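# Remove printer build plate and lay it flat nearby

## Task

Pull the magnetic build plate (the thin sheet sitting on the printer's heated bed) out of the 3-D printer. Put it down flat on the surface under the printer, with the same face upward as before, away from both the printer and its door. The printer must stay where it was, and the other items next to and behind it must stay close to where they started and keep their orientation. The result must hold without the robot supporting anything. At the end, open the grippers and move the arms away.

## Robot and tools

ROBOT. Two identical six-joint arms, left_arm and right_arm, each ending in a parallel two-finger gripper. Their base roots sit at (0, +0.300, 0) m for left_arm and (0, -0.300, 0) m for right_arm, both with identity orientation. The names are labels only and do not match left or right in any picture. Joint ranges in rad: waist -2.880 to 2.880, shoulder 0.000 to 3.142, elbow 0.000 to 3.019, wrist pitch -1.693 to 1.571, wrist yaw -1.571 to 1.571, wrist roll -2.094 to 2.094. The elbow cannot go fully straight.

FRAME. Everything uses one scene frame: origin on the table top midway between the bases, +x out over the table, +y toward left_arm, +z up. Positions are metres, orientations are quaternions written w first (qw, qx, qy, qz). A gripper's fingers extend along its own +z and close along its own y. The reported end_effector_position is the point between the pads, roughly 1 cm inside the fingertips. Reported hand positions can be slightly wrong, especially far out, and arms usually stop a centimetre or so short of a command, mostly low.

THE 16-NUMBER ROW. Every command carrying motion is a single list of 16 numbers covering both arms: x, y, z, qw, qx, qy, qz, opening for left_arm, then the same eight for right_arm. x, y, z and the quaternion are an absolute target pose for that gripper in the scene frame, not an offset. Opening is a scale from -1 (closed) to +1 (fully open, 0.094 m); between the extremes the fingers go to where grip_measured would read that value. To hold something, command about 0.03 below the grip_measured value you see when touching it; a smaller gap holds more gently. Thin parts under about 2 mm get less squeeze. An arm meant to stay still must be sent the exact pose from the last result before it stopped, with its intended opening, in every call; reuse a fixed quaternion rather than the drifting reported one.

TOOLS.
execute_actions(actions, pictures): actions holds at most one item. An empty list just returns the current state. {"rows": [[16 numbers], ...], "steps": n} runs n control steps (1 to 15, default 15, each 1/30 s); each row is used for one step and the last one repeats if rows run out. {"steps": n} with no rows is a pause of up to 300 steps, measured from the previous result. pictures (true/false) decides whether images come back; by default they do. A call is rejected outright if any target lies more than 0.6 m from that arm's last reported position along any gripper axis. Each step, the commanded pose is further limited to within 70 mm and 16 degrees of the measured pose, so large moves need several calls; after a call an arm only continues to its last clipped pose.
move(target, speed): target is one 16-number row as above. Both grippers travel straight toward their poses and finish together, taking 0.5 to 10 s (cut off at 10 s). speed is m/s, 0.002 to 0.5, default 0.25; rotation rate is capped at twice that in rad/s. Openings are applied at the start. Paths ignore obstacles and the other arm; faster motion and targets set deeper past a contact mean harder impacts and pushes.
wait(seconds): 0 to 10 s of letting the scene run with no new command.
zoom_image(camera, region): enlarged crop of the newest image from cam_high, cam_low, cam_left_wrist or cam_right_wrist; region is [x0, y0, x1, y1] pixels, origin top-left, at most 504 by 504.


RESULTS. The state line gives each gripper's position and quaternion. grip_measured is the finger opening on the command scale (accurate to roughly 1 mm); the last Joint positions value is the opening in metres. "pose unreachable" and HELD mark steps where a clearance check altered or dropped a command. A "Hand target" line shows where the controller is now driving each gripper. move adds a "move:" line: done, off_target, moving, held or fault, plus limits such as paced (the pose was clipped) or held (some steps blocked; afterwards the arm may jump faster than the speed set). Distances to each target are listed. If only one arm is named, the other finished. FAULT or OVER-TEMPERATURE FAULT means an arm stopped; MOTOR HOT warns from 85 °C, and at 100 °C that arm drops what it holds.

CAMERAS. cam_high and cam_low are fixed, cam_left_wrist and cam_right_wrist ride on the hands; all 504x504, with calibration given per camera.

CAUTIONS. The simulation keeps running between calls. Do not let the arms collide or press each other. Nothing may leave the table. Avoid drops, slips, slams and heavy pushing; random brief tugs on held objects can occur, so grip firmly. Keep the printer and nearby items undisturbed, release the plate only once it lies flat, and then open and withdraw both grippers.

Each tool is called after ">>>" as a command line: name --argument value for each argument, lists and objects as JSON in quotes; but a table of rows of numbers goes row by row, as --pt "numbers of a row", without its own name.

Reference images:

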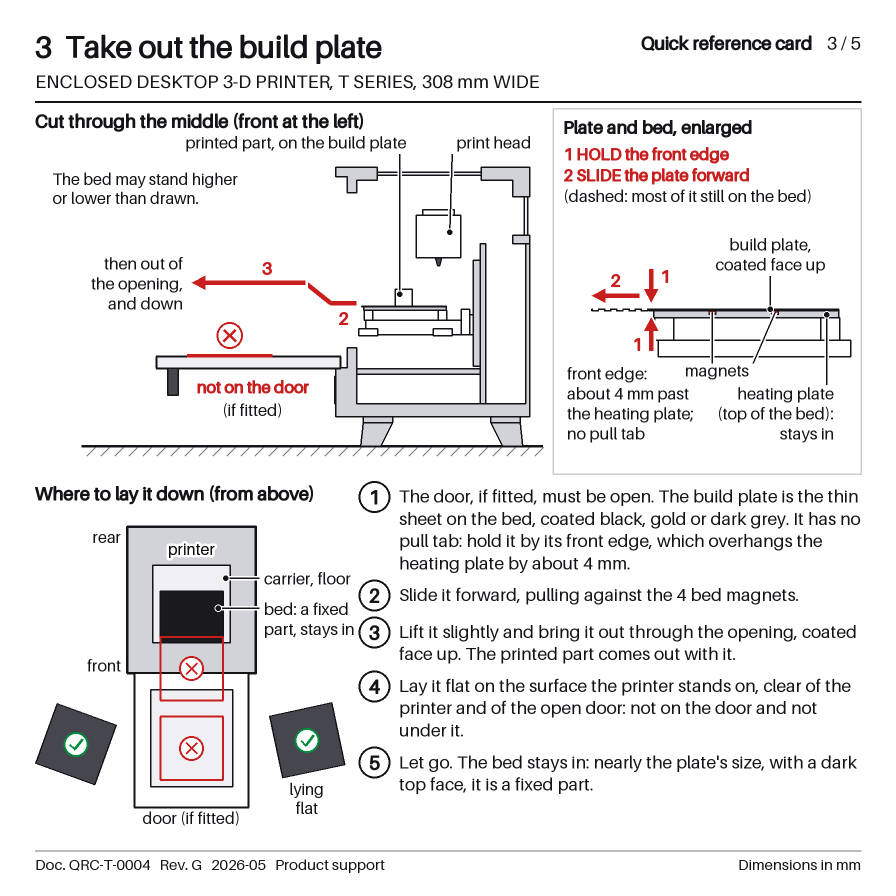

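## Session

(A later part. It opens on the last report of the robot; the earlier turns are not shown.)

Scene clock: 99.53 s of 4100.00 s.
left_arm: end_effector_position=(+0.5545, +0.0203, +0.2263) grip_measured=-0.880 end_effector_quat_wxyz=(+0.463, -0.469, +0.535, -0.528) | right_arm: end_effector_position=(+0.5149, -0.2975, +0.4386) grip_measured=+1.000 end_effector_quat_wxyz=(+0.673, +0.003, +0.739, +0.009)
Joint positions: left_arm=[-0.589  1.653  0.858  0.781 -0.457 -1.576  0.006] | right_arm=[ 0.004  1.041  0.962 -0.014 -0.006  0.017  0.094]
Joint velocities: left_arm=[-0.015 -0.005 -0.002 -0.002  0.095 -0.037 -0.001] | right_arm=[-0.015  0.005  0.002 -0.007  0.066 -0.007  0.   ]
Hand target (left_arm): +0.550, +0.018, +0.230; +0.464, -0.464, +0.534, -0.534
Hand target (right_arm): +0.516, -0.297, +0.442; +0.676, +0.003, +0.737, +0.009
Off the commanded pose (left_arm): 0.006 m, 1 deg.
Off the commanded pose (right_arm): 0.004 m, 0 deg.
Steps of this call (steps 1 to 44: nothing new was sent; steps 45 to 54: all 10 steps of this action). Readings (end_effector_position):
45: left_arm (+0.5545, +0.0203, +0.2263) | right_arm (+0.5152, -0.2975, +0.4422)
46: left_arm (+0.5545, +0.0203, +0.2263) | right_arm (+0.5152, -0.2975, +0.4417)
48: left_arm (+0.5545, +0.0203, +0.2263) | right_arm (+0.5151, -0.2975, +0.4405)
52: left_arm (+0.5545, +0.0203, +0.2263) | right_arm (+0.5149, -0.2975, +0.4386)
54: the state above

>>> move --target '[0.541,0.019,0.232,0.4639,-0.4639,0.5337,-0.5337,-0.85,0.5149,-0.2975,0.44,0.673,0.003,0.739,0.009,1]' --speed 0.01

>>> execute_actions --actions '[{"rows":[[0.545,0.019,0.230,0.4639,-0.4639,0.5337,-0.5337,-1,0.5149,-0.2975,0.44,0.673,0.003,0.739,0.009,1]],"steps":15}]' --pictures false

>>> execute_actions --actions '[{"rows":[[0.545,0.019,0.230,0.4639,-0.4639,0.5337,-0.5337,-1,0.5149,-0.2975,0.44,0.673,0.003,0.739,0.009,1]],"steps":15}]'

Scene clock: 106.10 s of 4100.00 s.
left_arm: end_effector_position=(+0.5542, +0.0203, +0.2263) grip_measured=-0.851 end_effector_quat_wxyz=(+0.463, -0.469, +0.535, -0.528) | right_arm: end_effector_position=(+0.5146, -0.2975, +0.4345) grip_measured=+1.000 end_effector_quat_wxyz=(+0.671, +0.003, +0.741, +0.009)
Joint positions: left_arm=[-0.589  1.652  0.857  0.782 -0.457 -1.576  0.007] | right_arm=[ 0.004  1.041  0.956 -0.014 -0.006  0.017  0.094]
Joint velocities: left_arm=[-0.015  0.015 -0.002 -0.002 -0.037  0.022 -0.   ] | right_arm=[-0.015 -0.005  0.017 -0.002 -0.007 -0.095  0.   ]
Hand target (left_arm): +0.542, +0.019, +0.232; +0.464, -0.464, +0.534, -0.534
Hand target (right_arm): +0.515, -0.298, +0.440; +0.673, +0.003, +0.739, +0.009
Off the commanded pose (left_arm): 0.014 m, 1 deg.
Off the commanded pose (right_arm): 0.005 m, 0 deg.
After step 90, 1.87 s passed at rest.
move: off_target (left_arm)
camera_calibration (this result's frames):
cam_left_wrist: T_world_to_cam=[[0.0287937, -0.000315541, 0.999585, -0.240769], [-0.660295, -0.750772, 0.0187832, 0.388842], [0.750455, -0.660562, -0.0218259, -0.272437], [0, 0, 0, 1]] pos_world=[0.468135, 0.111894, 0.227419]
cam_right_wrist: T_world_to_cam=[[0.00766181, -0.99981, -0.0179507, -0.292939], [-0.663527, 0.00834683, -0.748106, 0.674959], [0.748113, 0.0176426, -0.663337, 0.0338998], [0, 0, 0, 1]] pos_world=[0.424737, -0.299115, 0.522169]

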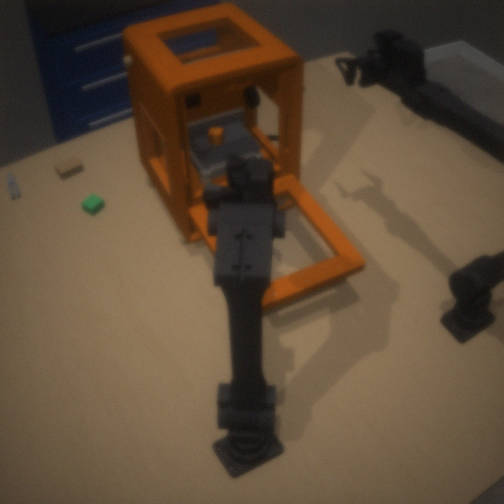

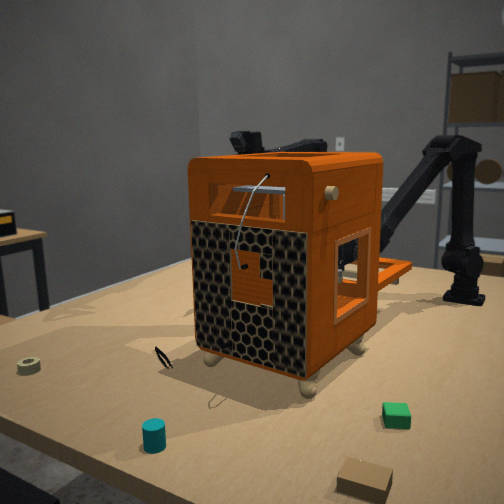

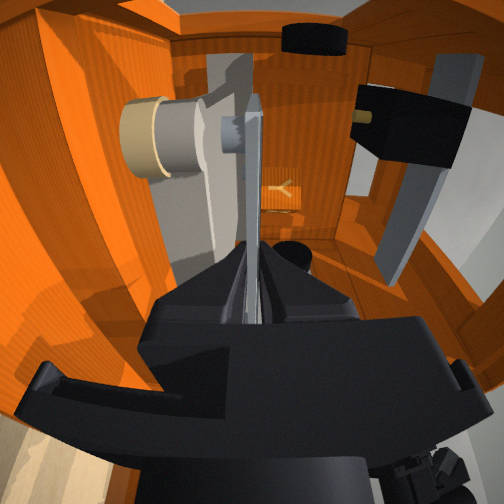

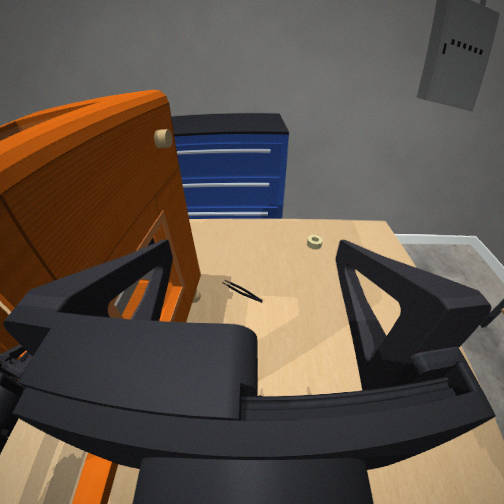

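Scene clock: 106.60 s of 4100.00 s.
left_arm: end_effector_position=(+0.5542, +0.0202, +0.2264) grip_measured=-0.882 end_effector_quat_wxyz=(+0.463, -0.468, +0.535, -0.529) | right_arm: end_effector_position=(+0.5146, -0.2975, +0.4345) grip_measured=+1.000 end_effector_quat_wxyz=(+0.671, +0.003, +0.741, +0.009)
Joint positions: left_arm=[-0.589  1.652  0.857  0.782 -0.457 -1.576  0.006] | right_arm=[ 0.004  1.041  0.956 -0.014 -0.006  0.017  0.094]
Joint velocities: left_arm=[-0.015 -0.005 -0.012 -0.007  0.037 -0.037 -0.   ] | right_arm=[-0.005 -0.005 -0.007  0.012  0.022 -0.066  0.   ]
Hand target (left_arm): +0.545, +0.019, +0.230; +0.464, -0.464, +0.534, -0.534
Hand target (right_arm): +0.515, -0.297, +0.440; +0.673, +0.003, +0.739, +0.009
Off the commanded pose (left_arm): 0.010 m, 1 deg.
Off the commanded pose (right_arm): 0.005 m, 0 deg.
Steps of this call (steps 1 to 15: all 15 steps of this action). Readings (end_effector_position):
1: left_arm (+0.5542, +0.0202, +0.2263) | right_arm (+0.5146, -0.2975, +0.4345)
2: left_arm (+0.5542, +0.0202, +0.2264) | right_arm (+0.5146, -0.2975, +0.4345)
4: left_arm (+0.5542, +0.0202, +0.2264) | right_arm (+0.5146, -0.2975, +0.4345)
8: left_arm (+0.5542, +0.0202, +0.2264) | right_arm (+0.5146, -0.2975, +0.4345)
15: the state above

Scene clock: 107.10 s of 4100.00 s.
left_arm: end_effector_position=(+0.5542, +0.0202, +0.2264) grip_measured=-0.882 end_effector_quat_wxyz=(+0.463, -0.468, +0.535, -0.529) | right_arm: end_effector_position=(+0.5146, -0.2975, +0.4345) grip_measured=+1.000 end_effector_quat_wxyz=(+0.671, +0.003, +0.741, +0.009)
Joint positions: left_arm=[-0.589  1.652  0.857  0.782 -0.457 -1.576  0.006] | right_arm=[ 0.004  1.041  0.956 -0.014 -0.006  0.017  0.094]
Joint velocities: left_arm=[ 0.005 -0.015 -0.022 -0.012  0.051 -0.022  0.   ] | right_arm=[-0.005 -0.005  0.022  0.002 -0.007 -0.022  0.   ]
Hand target (left_arm): +0.545, +0.019, +0.230; +0.464, -0.464, +0.534, -0.534
Hand target (right_arm): +0.515, -0.297, +0.440; +0.673, +0.003, +0.739, +0.009
Off the commanded pose (left_arm): 0.010 m, 1 deg.
Off the commanded pose (right_arm): 0.005 m, 0 deg.
Steps of this call (steps 1 to 15: all 15 steps of this action). Readings (end_effector_position):
1: left_arm (+0.5542, +0.0202, +0.2264) | right_arm (+0.5146, -0.2975, +0.4345)
2: left_arm (+0.5542, +0.0202, +0.2264) | right_arm (+0.5146, -0.2975, +0.4345)
4: left_arm (+0.5542, +0.0202, +0.2264) | right_arm (+0.5146, -0.2975, +0.4345)
8: left_arm (+0.5542, +0.0202, +0.2264) | right_arm (+0.5146, -0.2975, +0.4345)
15: the state above
camera_calibration (this result's frames):
cam_left_wrist: T_world_to_cam=[[0.0284795, -0.000110223, 0.999594, -0.240687], [-0.660587, -0.750516, 0.0187381, 0.388953], [0.750209, -0.660852, -0.0214471, -0.272417], [0, 0, 0, 1]] pos_world=[0.468162, 0.111862, 0.227459]
cam_right_wrist: T_world_to_cam=[[0.00766181, -0.99981, -0.0179507, -0.292939], [-0.663527, 0.00834683, -0.748106, 0.674959], [0.748113, 0.0176426, -0.663337, 0.0338998], [0, 0, 0, 1]] pos_world=[0.424737, -0.299115, 0.522169]

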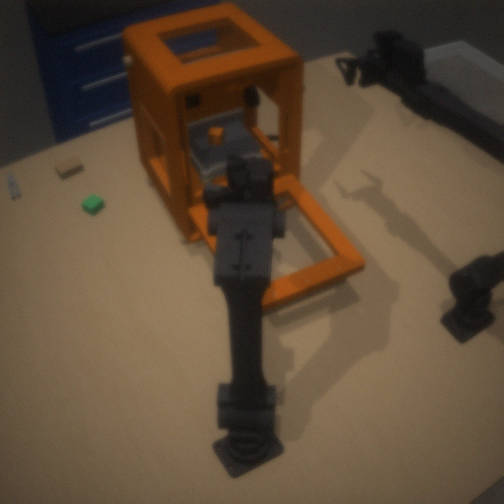

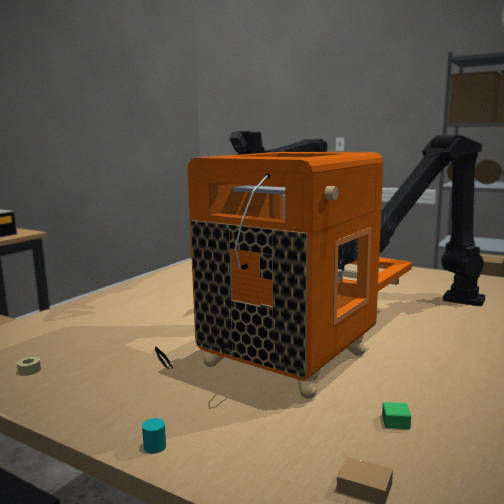

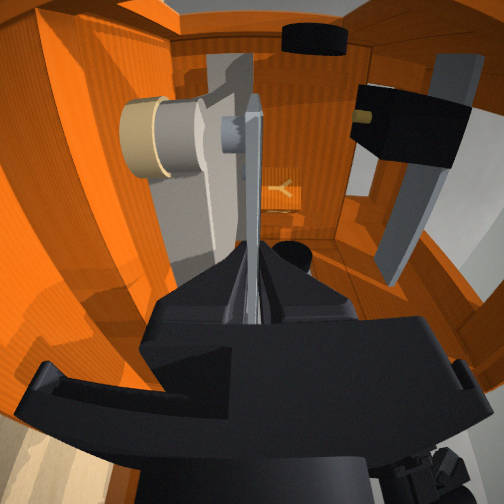

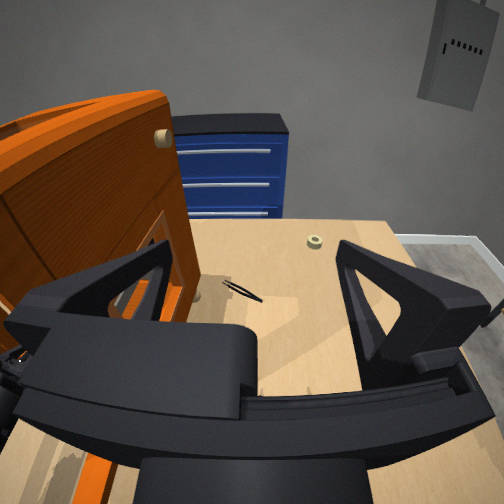

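>>> move --target '[0.540,0.019,0.232,0.4639,-0.4639,0.5337,-0.5337,-0.84,0.5146,-0.2975,0.4345,0.671,0.003,0.741,0.009,1]' --speed 0.03

>>> execute_actions --actions '[{"rows":[[0.545,0.019,0.230,0.4639,-0.4639,0.5337,-0.5337,-1,0.5146,-0.2975,0.4345,0.671,0.003,0.741,0.009,1]],"steps":15}]' --pictures false

>>> execute_actions --actions '[{"rows":[[0.545,0.019,0.230,0.4639,-0.4639,0.5337,-0.5337,-1,0.5146,-0.2975,0.4345,0.671,0.003,0.741,0.009,1]],"steps":15}]'

Scene clock: 112.13 s of 4100.00 s.
left_arm: end_effector_position=(+0.5483, +0.0217, +0.2263) grip_measured=-0.842 end_effector_quat_wxyz=(+0.464, -0.469, +0.535, -0.528) | right_arm: end_effector_position=(+0.5142, -0.2975, +0.4303) grip_measured=+1.000 end_effector_quat_wxyz=(+0.668, +0.003, +0.744, +0.009)
Joint positions: left_arm=[-0.594  1.64   0.841  0.785 -0.463 -1.576  0.007] | right_arm=[ 0.004  1.041  0.949 -0.014 -0.006  0.017  0.094]
Joint velocities: left_arm=[-0.005  0.015  0.002 -0.012  0.081 -0.007 -0.   ] | right_arm=[-0.024 -0.005  0.007 -0.017  0.007 -0.022  0.   ]
Hand target (left_arm): +0.540, +0.019, +0.232; +0.464, -0.464, +0.534, -0.533
Hand target (right_arm): +0.515, -0.298, +0.435; +0.671, +0.003, +0.741, +0.009
Off the commanded pose (left_arm): 0.010 m, 1 deg.
Off the commanded pose (right_arm): 0.004 m, 0 deg.
After step 90, 1.27 s passed at rest.
move: done
camera_calibration (this result's frames):
cam_left_wrist: T_world_to_cam=[[0.0293788, -0.000779797, 0.999568, -0.240897], [-0.659424, -0.751536, 0.0187952, 0.385562], [0.751197, -0.659692, -0.0225935, -0.267329], [0, 0, 0, 1]] pos_world=[0.462143, 0.113221, 0.227506]
cam_right_wrist: T_world_to_cam=[[0.00753846, -0.99981, -0.0179766, -0.29294], [-0.668648, 0.00832718, -0.743532, 0.672138], [0.743541, 0.0176251, -0.668458, 0.0359071], [0, 0, 0, 1]] pos_world=[0.424933, -0.299114, 0.518492]

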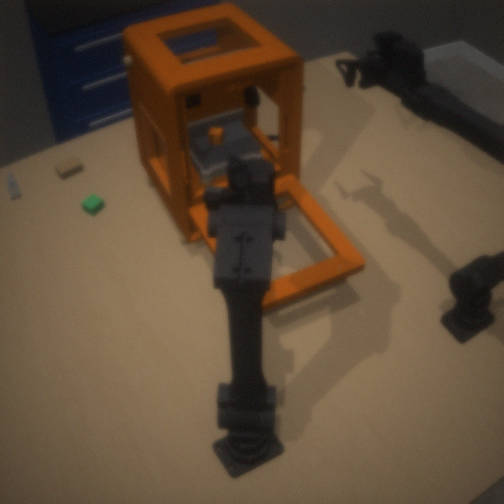

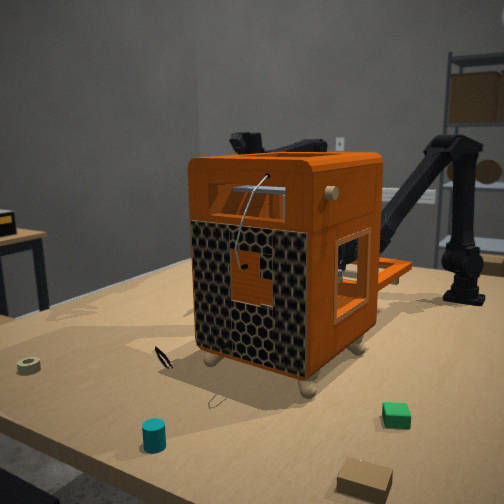

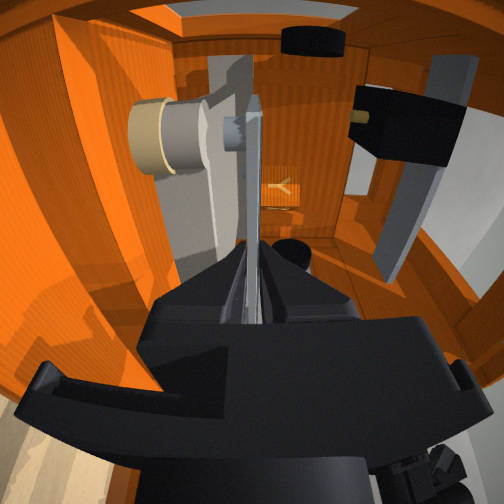

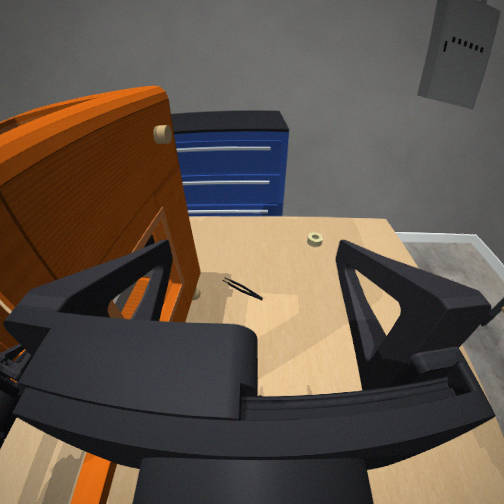

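Scene clock: 112.63 s of 4100.00 s.
left_arm: end_effector_position=(+0.5483, +0.0217, +0.2267) grip_measured=-0.910 end_effector_quat_wxyz=(+0.464, -0.469, +0.535, -0.529) | right_arm: end_effector_position=(+0.5142, -0.2975, +0.4303) grip_measured=+1.000 end_effector_quat_wxyz=(+0.668, +0.003, +0.744, +0.009)
Joint positions: left_arm=[-0.594  1.64   0.841  0.787 -0.463 -1.576  0.004] | right_arm=[ 0.004  1.041  0.949 -0.014 -0.006  0.017  0.094]
Joint velocities: left_arm=[-0.015  0.005 -0.002  0.007  0.037  0.022  0.   ] | right_arm=[ 0.005 -0.005  0.002 -0.007 -0.051 -0.007  0.   ]
Hand target (left_arm): +0.545, +0.019, +0.230; +0.464, -0.464, +0.534, -0.534
Hand target (right_arm): +0.515, -0.297, +0.434; +0.671, +0.003, +0.741, +0.009
Off the commanded pose (left_arm): 0.005 m, 1 deg.
Off the commanded pose (right_arm): 0.004 m, 0 deg.
Steps of this call (steps 1 to 15: all 15 steps of this action). Readings (end_effector_position):
1: left_arm (+0.5483, +0.0217, +0.2265) | right_arm (+0.5142, -0.2975, +0.4303)
2: left_arm (+0.5483, +0.0217, +0.2267) | right_arm (+0.5142, -0.2975, +0.4303)
4: left_arm (+0.5483, +0.0217, +0.2267) | right_arm (+0.5142, -0.2975, +0.4303)
8: left_arm (+0.5483, +0.0217, +0.2267) | right_arm (+0.5142, -0.2975, +0.4303)
15: the state above

Scene clock: 113.13 s of 4100.00 s.
left_arm: end_effector_position=(+0.5483, +0.0217, +0.2267) grip_measured=-0.910 end_effector_quat_wxyz=(+0.464, -0.469, +0.535, -0.529) | right_arm: end_effector_position=(+0.5142, -0.2975, +0.4303) grip_measured=+1.000 end_effector_quat_wxyz=(+0.668, +0.003, +0.744, +0.009)
Joint positions: left_arm=[-0.594  1.64   0.841  0.787 -0.463 -1.576  0.004] | right_arm=[ 0.004  1.041  0.949 -0.014 -0.006  0.017  0.094]
Joint velocities: left_arm=[-0.034  0.005  0.032 -0.017  0.022 -0.095  0.   ] | right_arm=[-0.005 -0.005 -0.002  0.017  0.051 -0.007  0.   ]
Hand target (left_arm): +0.545, +0.019, +0.230; +0.464, -0.464, +0.534, -0.534
Hand target (right_arm): +0.515, -0.297, +0.434; +0.671, +0.003, +0.741, +0.009
Off the commanded pose (left_arm): 0.005 m, 1 deg.
Off the commanded pose (right_arm): 0.004 m, 0 deg.
Steps of this call (steps 1 to 15: all 15 steps of this action). Readings (end_effector_position):
1: left_arm (+0.5483, +0.0217, +0.2267) | right_arm (+0.5142, -0.2975, +0.4303)
2: left_arm (+0.5483, +0.0217, +0.2267) | right_arm (+0.5142, -0.2975, +0.4303)
4: left_arm (+0.5483, +0.0217, +0.2267) | right_arm (+0.5142, -0.2975, +0.4303)
8: left_arm (+0.5483, +0.0217, +0.2267) | right_arm (+0.5142, -0.2975, +0.4303)
15: the state above
camera_calibration (this result's frames):
cam_left_wrist: T_world_to_cam=[[0.0278018, 0.000280997, 0.999613, -0.240499], [-0.65974, -0.751264, 0.0185603, 0.385721], [0.750979, -0.660001, -0.0207011, -0.267665], [0, 0, 0, 1]] pos_world=[0.462173, 0.113187, 0.227706]
cam_right_wrist: T_world_to_cam=[[0.00753846, -0.99981, -0.0179766, -0.29294], [-0.668648, 0.00832718, -0.743532, 0.672138], [0.743541, 0.0176251, -0.668458, 0.0359071], [0, 0, 0, 1]] pos_world=[0.424933, -0.299114, 0.518492]

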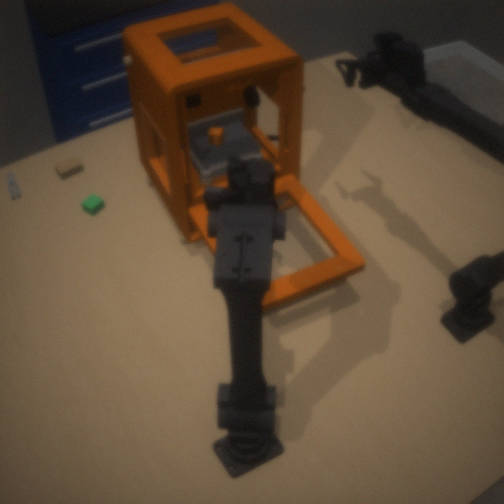

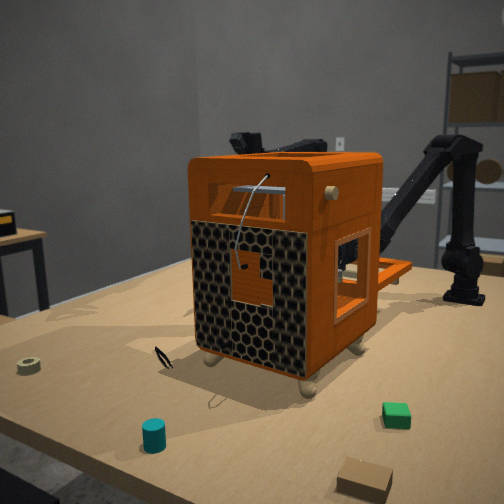

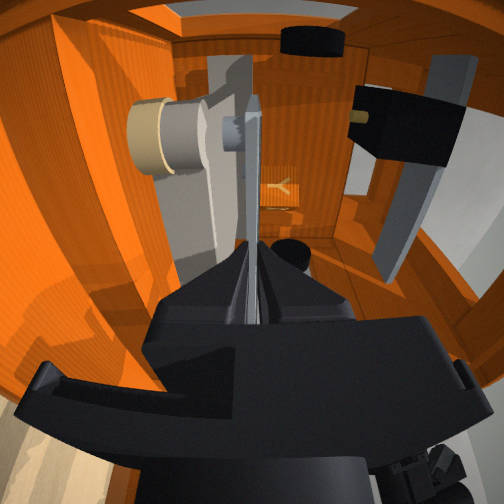

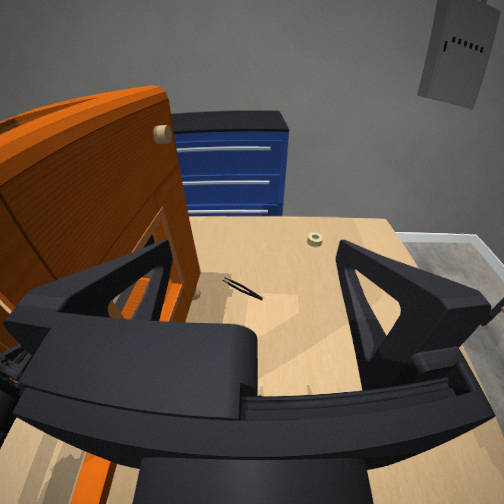

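>>> execute_actions --actions '[{"rows":[[0.546,0.020,0.233,0.4639,-0.4639,0.5337,-0.5337,-1,0.5146,-0.2975,0.4345,0.671,0.003,0.741,0.009,1],[0.546,0.020,0.236,0.4639,-0.4639,0.5337,-0.5337,-1,0.5146,-0.2975,0.4345,0.671,0.003,0.741,0.009,1],[0.546,0.020,0.239,0.4639,-0.4639,0.5337,-0.5337,-1,0.5146,-0.2975,0.4345,0.671,0.003,0.741,0.009,1],[0.546,0.020,0.242,0.4639,-0.4639,0.5337,-0.5337,-1,0.5146,-0.2975,0.4345,0.671,0.003,0.741,0.009,1]],"steps":15}]'

>>> zoom_image --camera "cam_left_wrist" --region '[190, 190, 310, 310]'

Scene clock: 118.10 s of 4100.00 s.
left_arm: end_effector_position=(+0.5480, +0.0215, +0.2264) grip_measured=-0.910 end_effector_quat_wxyz=(+0.463, -0.469, +0.537, -0.527) | right_arm: end_effector_position=(+0.5142, -0.2975, +0.4303) grip_measured=+1.000 end_effector_quat_wxyz=(+0.668, +0.003, +0.744, +0.009)
Joint positions: left_arm=[-0.594  1.638  0.841  0.778 -0.461 -1.576  0.004] | right_arm=[ 0.004  1.041  0.949 -0.014 -0.006  0.017  0.094]
Joint velocities: left_arm=[-0.005 -0.005 -0.002  0.007  0.095 -0.007  0.   ] | right_arm=[-0.005 -0.005  0.002 -0.012 -0.007 -0.051  0.   ]
Hand target (left_arm): +0.546, +0.020, +0.242; +0.464, -0.464, +0.534, -0.534
Hand target (right_arm): +0.515, -0.297, +0.434; +0.671, +0.003, +0.741, +0.009
Off the commanded pose (left_arm): 0.016 m, 1 deg.
Off the commanded pose (right_arm): 0.004 m, 0 deg.
Steps of this call (steps 1 to 90: nothing new was sent; then 1.47 s passed at rest; steps 91 to 105: all 15 steps of this action). Readings (end_effector_position):
91: left_arm (+0.5483, +0.0216, +0.2267) | right_arm (+0.5142, -0.2975, +0.4303)
92: left_arm (+0.5483, +0.0216, +0.2267) | right_arm (+0.5142, -0.2975, +0.4303)
94: left_arm (+0.5482, +0.0216, +0.2267) | right_arm (+0.5142, -0.2975, +0.4303)
98: left_arm (+0.5480, +0.0216, +0.2265) | right_arm (+0.5142, -0.2975, +0.4303)
105: the state above
camera_calibration (this result's frames):
cam_left_wrist: T_world_to_cam=[[0.0325551, -0.00295392, 0.999466, -0.242649], [-0.661082, -0.750065, 0.0193163, 0.385957], [0.749607, -0.661358, -0.0263712, -0.265505], [0, 0, 0, 1]] pos_world=[0.462073, 0.113182, 0.228063]
cam_right_wrist: T_world_to_cam=[[0.00753846, -0.99981, -0.0179766, -0.29294], [-0.668648, 0.00832718, -0.743532, 0.672138], [0.743541, 0.0176251, -0.668458, 0.0359071], [0, 0, 0, 1]] pos_world=[0.424933, -0.299114, 0.518492]

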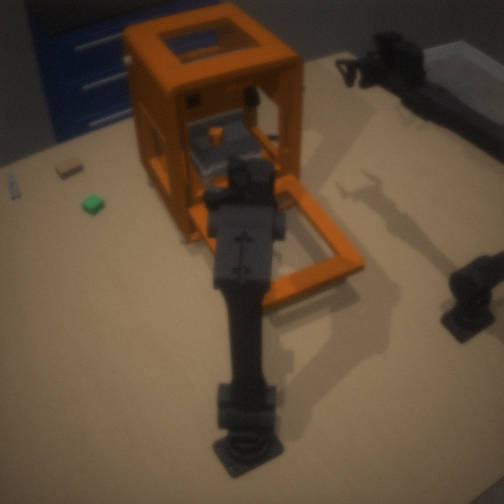

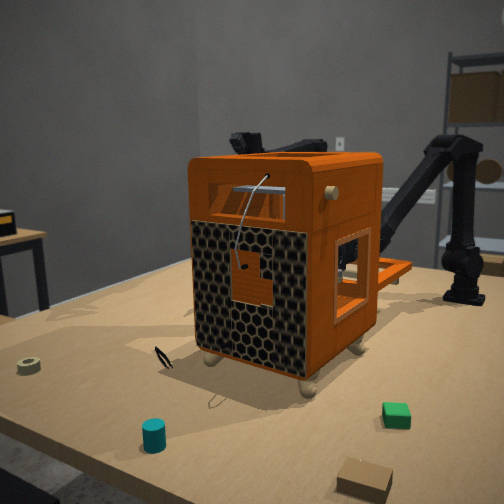

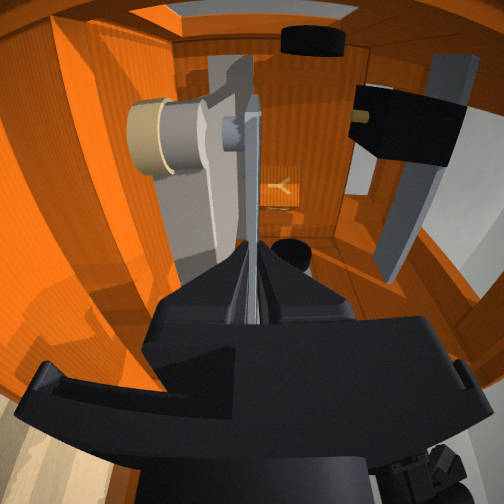

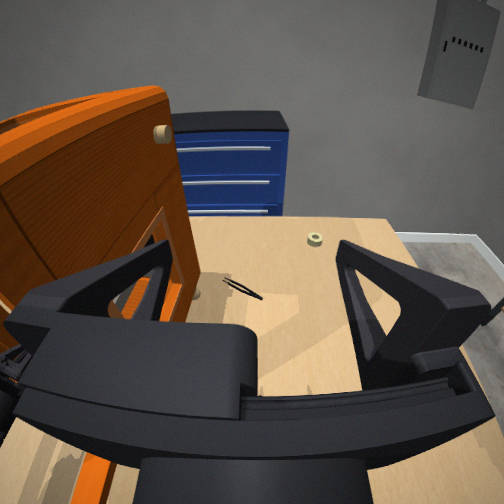

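Region (190, 190, 310, 310) of cam_left_wrist's 504x504 image, scaled by 4.200, with more detail than that image has.

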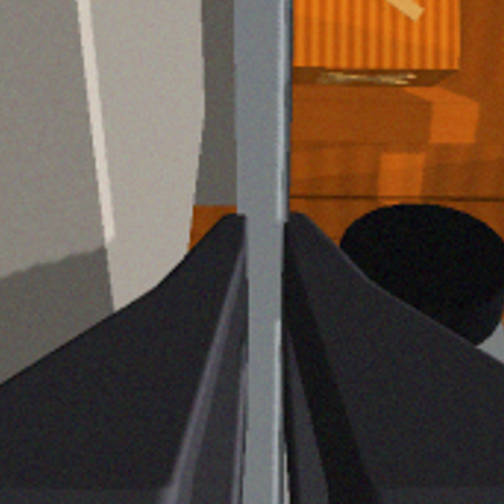

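>>> move --target '[0.535,0.021,0.234,0.4639,-0.4639,0.5337,-0.5337,-0.94,0.5142,-0.2975,0.4303,0.668,0.003,0.744,0.009,1]' --speed 0.01

>>> zoom_image --camera "cam_left_wrist" --region '[190, 190, 310, 310]'

Scene clock: 122.47 s of 4100.00 s.
left_arm: end_effector_position=(+0.5481, +0.0218, +0.2266) grip_measured=-0.910 end_effector_quat_wxyz=(+0.463, -0.469, +0.537, -0.527) | right_arm: end_effector_position=(+0.5137, -0.2975, +0.4260) grip_measured=+1.000 end_effector_quat_wxyz=(+0.666, +0.003, +0.746, +0.009)
Joint positions: left_arm=[-0.594  1.637  0.841  0.778 -0.461 -1.576  0.004] | right_arm=[ 0.004  1.041  0.942 -0.014 -0.006  0.017  0.094]
Joint velocities: left_arm=[ 0.005 -0.005  0.002 -0.007 -0.066  0.037 -0.   ] | right_arm=[ 0.005 -0.015 -0.007 -0.022 -0.007  0.007  0.   ]
Hand target (left_arm): +0.536, +0.021, +0.234; +0.464, -0.464, +0.534, -0.534
Hand target (right_arm): +0.514, -0.298, +0.430; +0.668, +0.003, +0.744, +0.009
Off the commanded pose (left_arm): 0.015 m, 1 deg.
Off the commanded pose (right_arm): 0.004 m, 0 deg.
move: off_target (left_arm)
camera_calibration (this result's frames):
cam_left_wrist: T_world_to_cam=[[0.0322374, -0.00272158, 0.999477, -0.242709], [-0.660516, -0.750565, 0.0192607, 0.385942], [0.75012, -0.660791, -0.0259939, -0.265746], [0, 0, 0, 1]] pos_world=[0.462087, 0.113412, 0.228241]
cam_right_wrist: T_world_to_cam=[[0.00741494, -0.99981, -0.0180016, -0.292942], [-0.673738, 0.00830766, -0.738924, 0.669302], [0.738933, 0.0176074, -0.673548, 0.037895], [0, 0, 0, 1]] pos_world=[0.425104, -0.299114, 0.514814]

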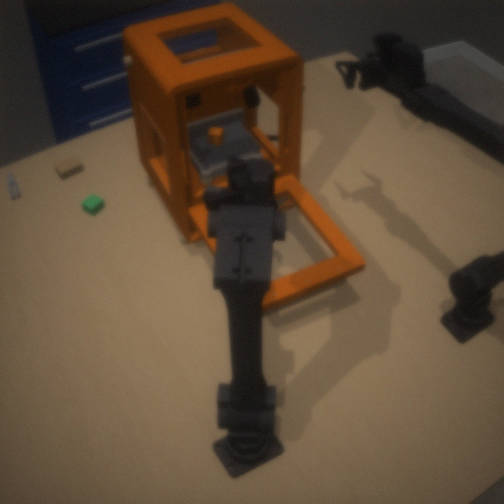

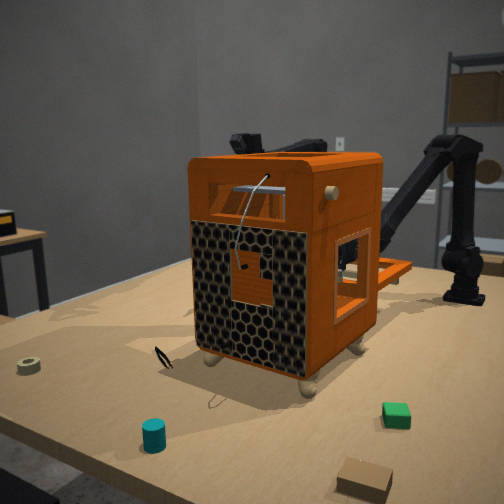

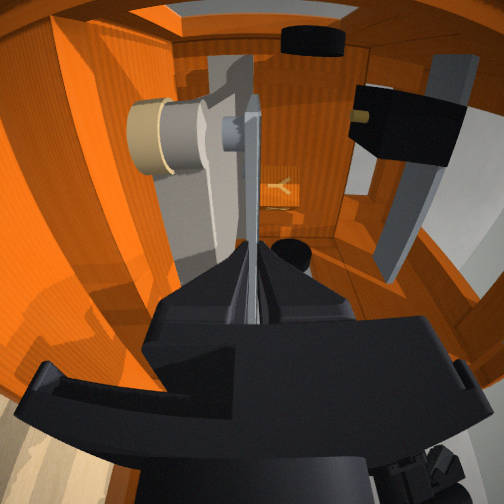

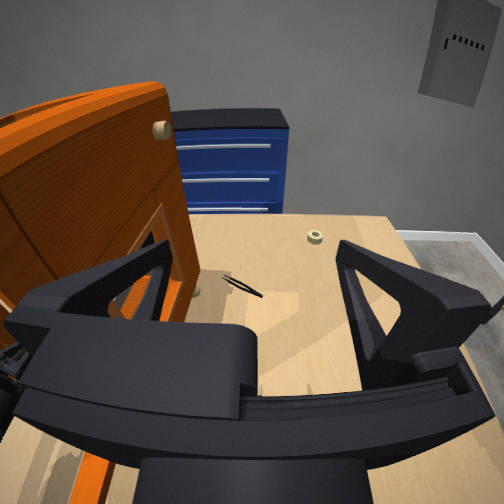

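Region (190, 190, 310, 310) of cam_left_wrist's 504x504 image, scaled by 4.200, with more detail than that image has.

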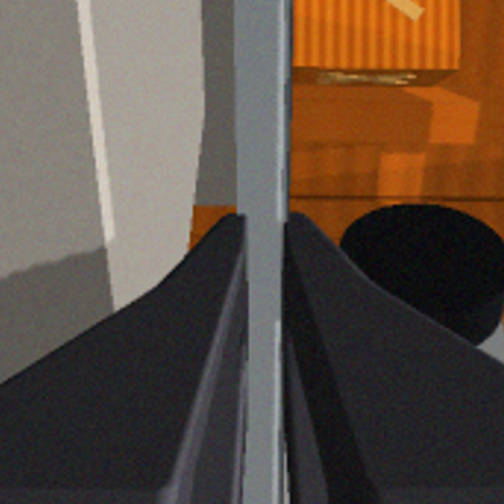

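>>> move --target '[0.505,0.025,0.234,0.4639,-0.4639,0.5337,-0.5337,-1,0.5137,-0.2975,0.426,0.666,0.003,0.746,0.009,1]' --speed 0.02

Scene clock: 128.27 s of 4100.00 s.
left_arm: end_effector_position=(+0.5462, +0.0224, +0.2256) grip_measured=-0.910 end_effector_quat_wxyz=(+0.463, -0.469, +0.536, -0.528) | right_arm: end_effector_position=(+0.5133, -0.2975, +0.4217) grip_measured=+1.000 end_effector_quat_wxyz=(+0.663, +0.003, +0.748, +0.009)
Joint positions: left_arm=[-0.595  1.636  0.834  0.785 -0.462 -1.576  0.004] | right_arm=[ 0.004  1.041  0.935 -0.014 -0.006  0.017  0.094]
Joint velocities: left_arm=[-0.015 -0.005 -0.007 -0.007 -0.037  0.022 -0.001] | right_arm=[ 0.005 -0.005  0.002  0.007 -0.066  0.037  0.   ]
Hand target (left_arm): +0.510, +0.024, +0.233; +0.464, -0.464, +0.534, -0.534
Hand target (right_arm): +0.514, -0.298, +0.426; +0.666, +0.003, +0.746, +0.009
Off the commanded pose (left_arm): 0.042 m, 1 deg.
Off the commanded pose (right_arm): 0.004 m, 0 deg.
After step 90, 0.40 s passed at rest.
move: off_target (left_arm)
camera_calibration (this result's frames):
cam_left_wrist: T_world_to_cam=[[0.0309656, -0.00189051, 0.999519, -0.241014], [-0.660826, -0.750297, 0.0190536, 0.385361], [0.7499, -0.661098, -0.0244827, -0.264221], [0, 0, 0, 1]] pos_world=[0.460259, 0.114004, 0.227086]
cam_right_wrist: T_world_to_cam=[[0.00729125, -0.999811, -0.0180257, -0.292944], [-0.678796, 0.00828825, -0.73428, 0.666453], [0.734291, 0.0175896, -0.678607, 0.0398634], [0, 0, 0, 1]] pos_world=[0.42525, -0.299113, 0.511135]

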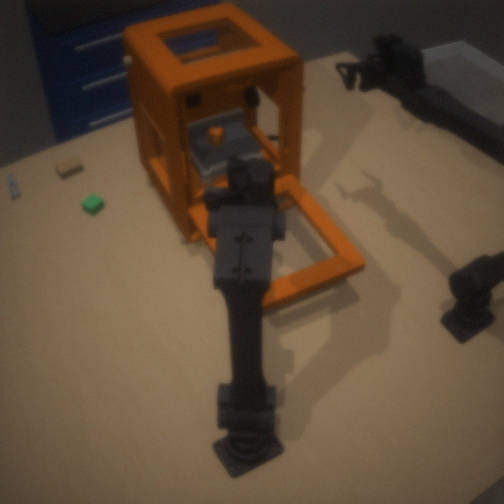

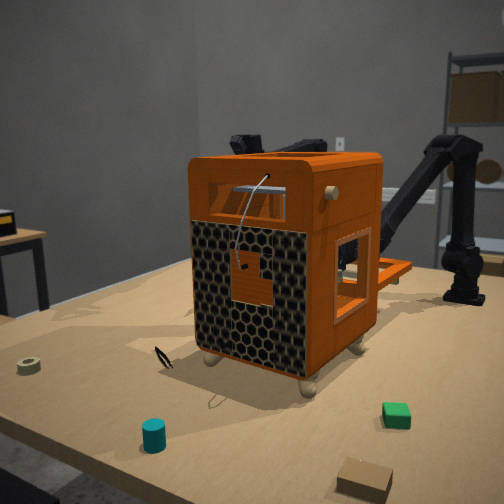

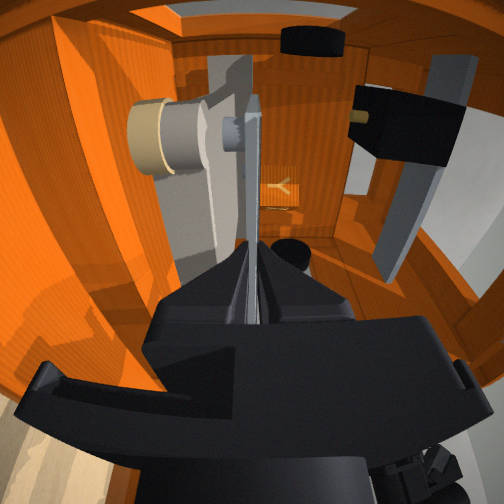

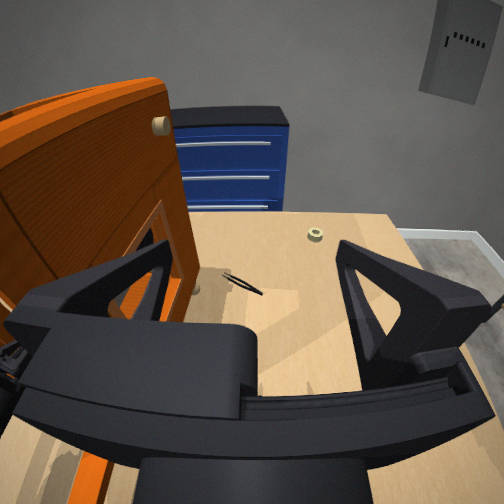

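>>> execute_actions --actions '[{"rows":[[0.540,0.021,0.232,0.4639,-0.4639,0.5337,-0.5337,-1,0.5133,-0.2975,0.4217,0.663,0.003,0.748,0.009,1],[0.540,0.021,0.232,0.4639,-0.4639,0.5337,-0.5337,-1,0.5133,-0.2975,0.4217,0.663,0.003,0.748,0.009,1],[0.540,0.021,0.232,0.4639,-0.4639,0.5337,-0.5337,-1,0.5133,-0.2975,0.4217,0.663,0.003,0.748,0.009,1],[0.540,0.021,0.232,0.4639,-0.4639,0.5337,-0.5337,-1,0.5133,-0.2975,0.4217,0.663,0.003,0.748,0.009,1],[0.540,0.021,0.232,0.4639,-0.4639,0.5337,-0.5337,-0.86,0.5133,-0.2975,0.4217,0.663,0.003,0.748,0.009,1]],"steps":15}]'

>>> zoom_image --camera "cam_left_wrist" --region '[190, 190, 310, 310]'

Scene clock: 136.13 s of 4100.00 s.
left_arm: end_effector_position=(+0.5474, +0.0218, +0.2271) grip_measured=-0.860 end_effector_quat_wxyz=(+0.462, -0.467, +0.537, -0.530) | right_arm: end_effector_position=(+0.5128, -0.2975, +0.4174) grip_measured=+1.000 end_effector_quat_wxyz=(+0.661, +0.003, +0.751, +0.009)
Joint positions: left_arm=[-0.593  1.636  0.838  0.785 -0.455 -1.576  0.007] | right_arm=[ 0.004  1.041  0.928 -0.014 -0.006  0.017  0.094]
Joint velocities: left_arm=[ 0.005 -0.005  0.002  0.002 -0.037 -0.022 -0.   ] | right_arm=[-0.015 -0.005  0.002 -0.002 -0.051 -0.081  0.   ]
Hand target (left_arm): +0.540, +0.021, +0.232; +0.464, -0.464, +0.534, -0.534
Hand target (right_arm): +0.513, -0.298, +0.422; +0.663, +0.003, +0.748, +0.009
Off the commanded pose (left_arm): 0.009 m, 1 deg.
Off the commanded pose (right_arm): 0.004 m, 0 deg.
Steps of this call (steps 1 to 90: nothing new was sent; then 4.37 s passed at rest; steps 91 to 105: all 15 steps of this action). Readings (end_effector_position):
91: left_arm (+0.5471, +0.0219, +0.2271) | right_arm (+0.5132, -0.2975, +0.4212)
92: left_arm (+0.5474, +0.0218, +0.2271) | right_arm (+0.5131, -0.2975, +0.4207)
94: left_arm (+0.5474, +0.0218, +0.2271) | right_arm (+0.5130, -0.2975, +0.4193)
98: left_arm (+0.5474, +0.0218, +0.2271) | right_arm (+0.5128, -0.2975, +0.4174)
105: the state above
camera_calibration (this result's frames):
cam_left_wrist: T_world_to_cam=[[0.0284957, -0.000247605, 0.999594, -0.241251], [-0.66487, -0.746723, 0.0187686, 0.387909], [0.746415, -0.665135, -0.021443, -0.264095], [0, 0, 0, 1]] pos_world=[0.461908, 0.113942, 0.228209]
cam_right_wrist: T_world_to_cam=[[0.00716739, -0.999811, -0.018049, -0.292946], [-0.683822, 0.00826897, -0.729602, 0.663591], [0.729614, 0.0175717, -0.683633, 0.0418121], [0, 0, 0, 1]] pos_world=[0.425371, -0.299113, 0.507454]

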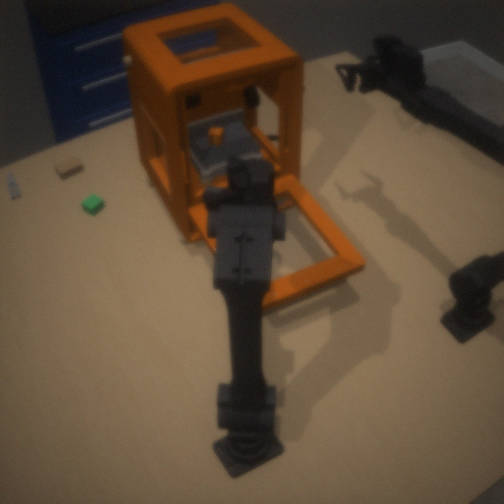

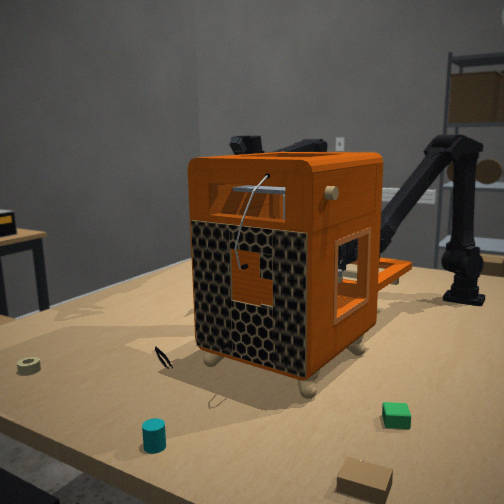

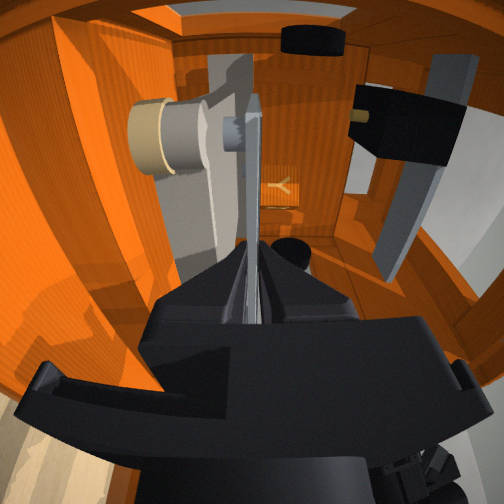

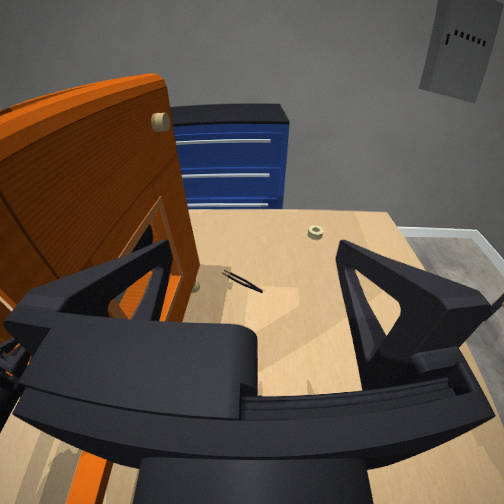

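Region (190, 190, 310, 310) of cam_left_wrist's 504x504 image, scaled by 4.200, with more detail than that image has.

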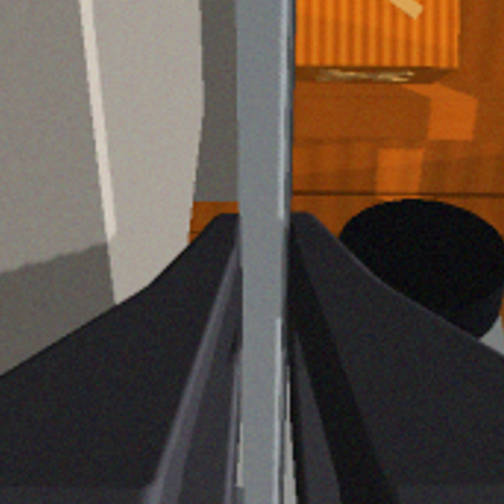

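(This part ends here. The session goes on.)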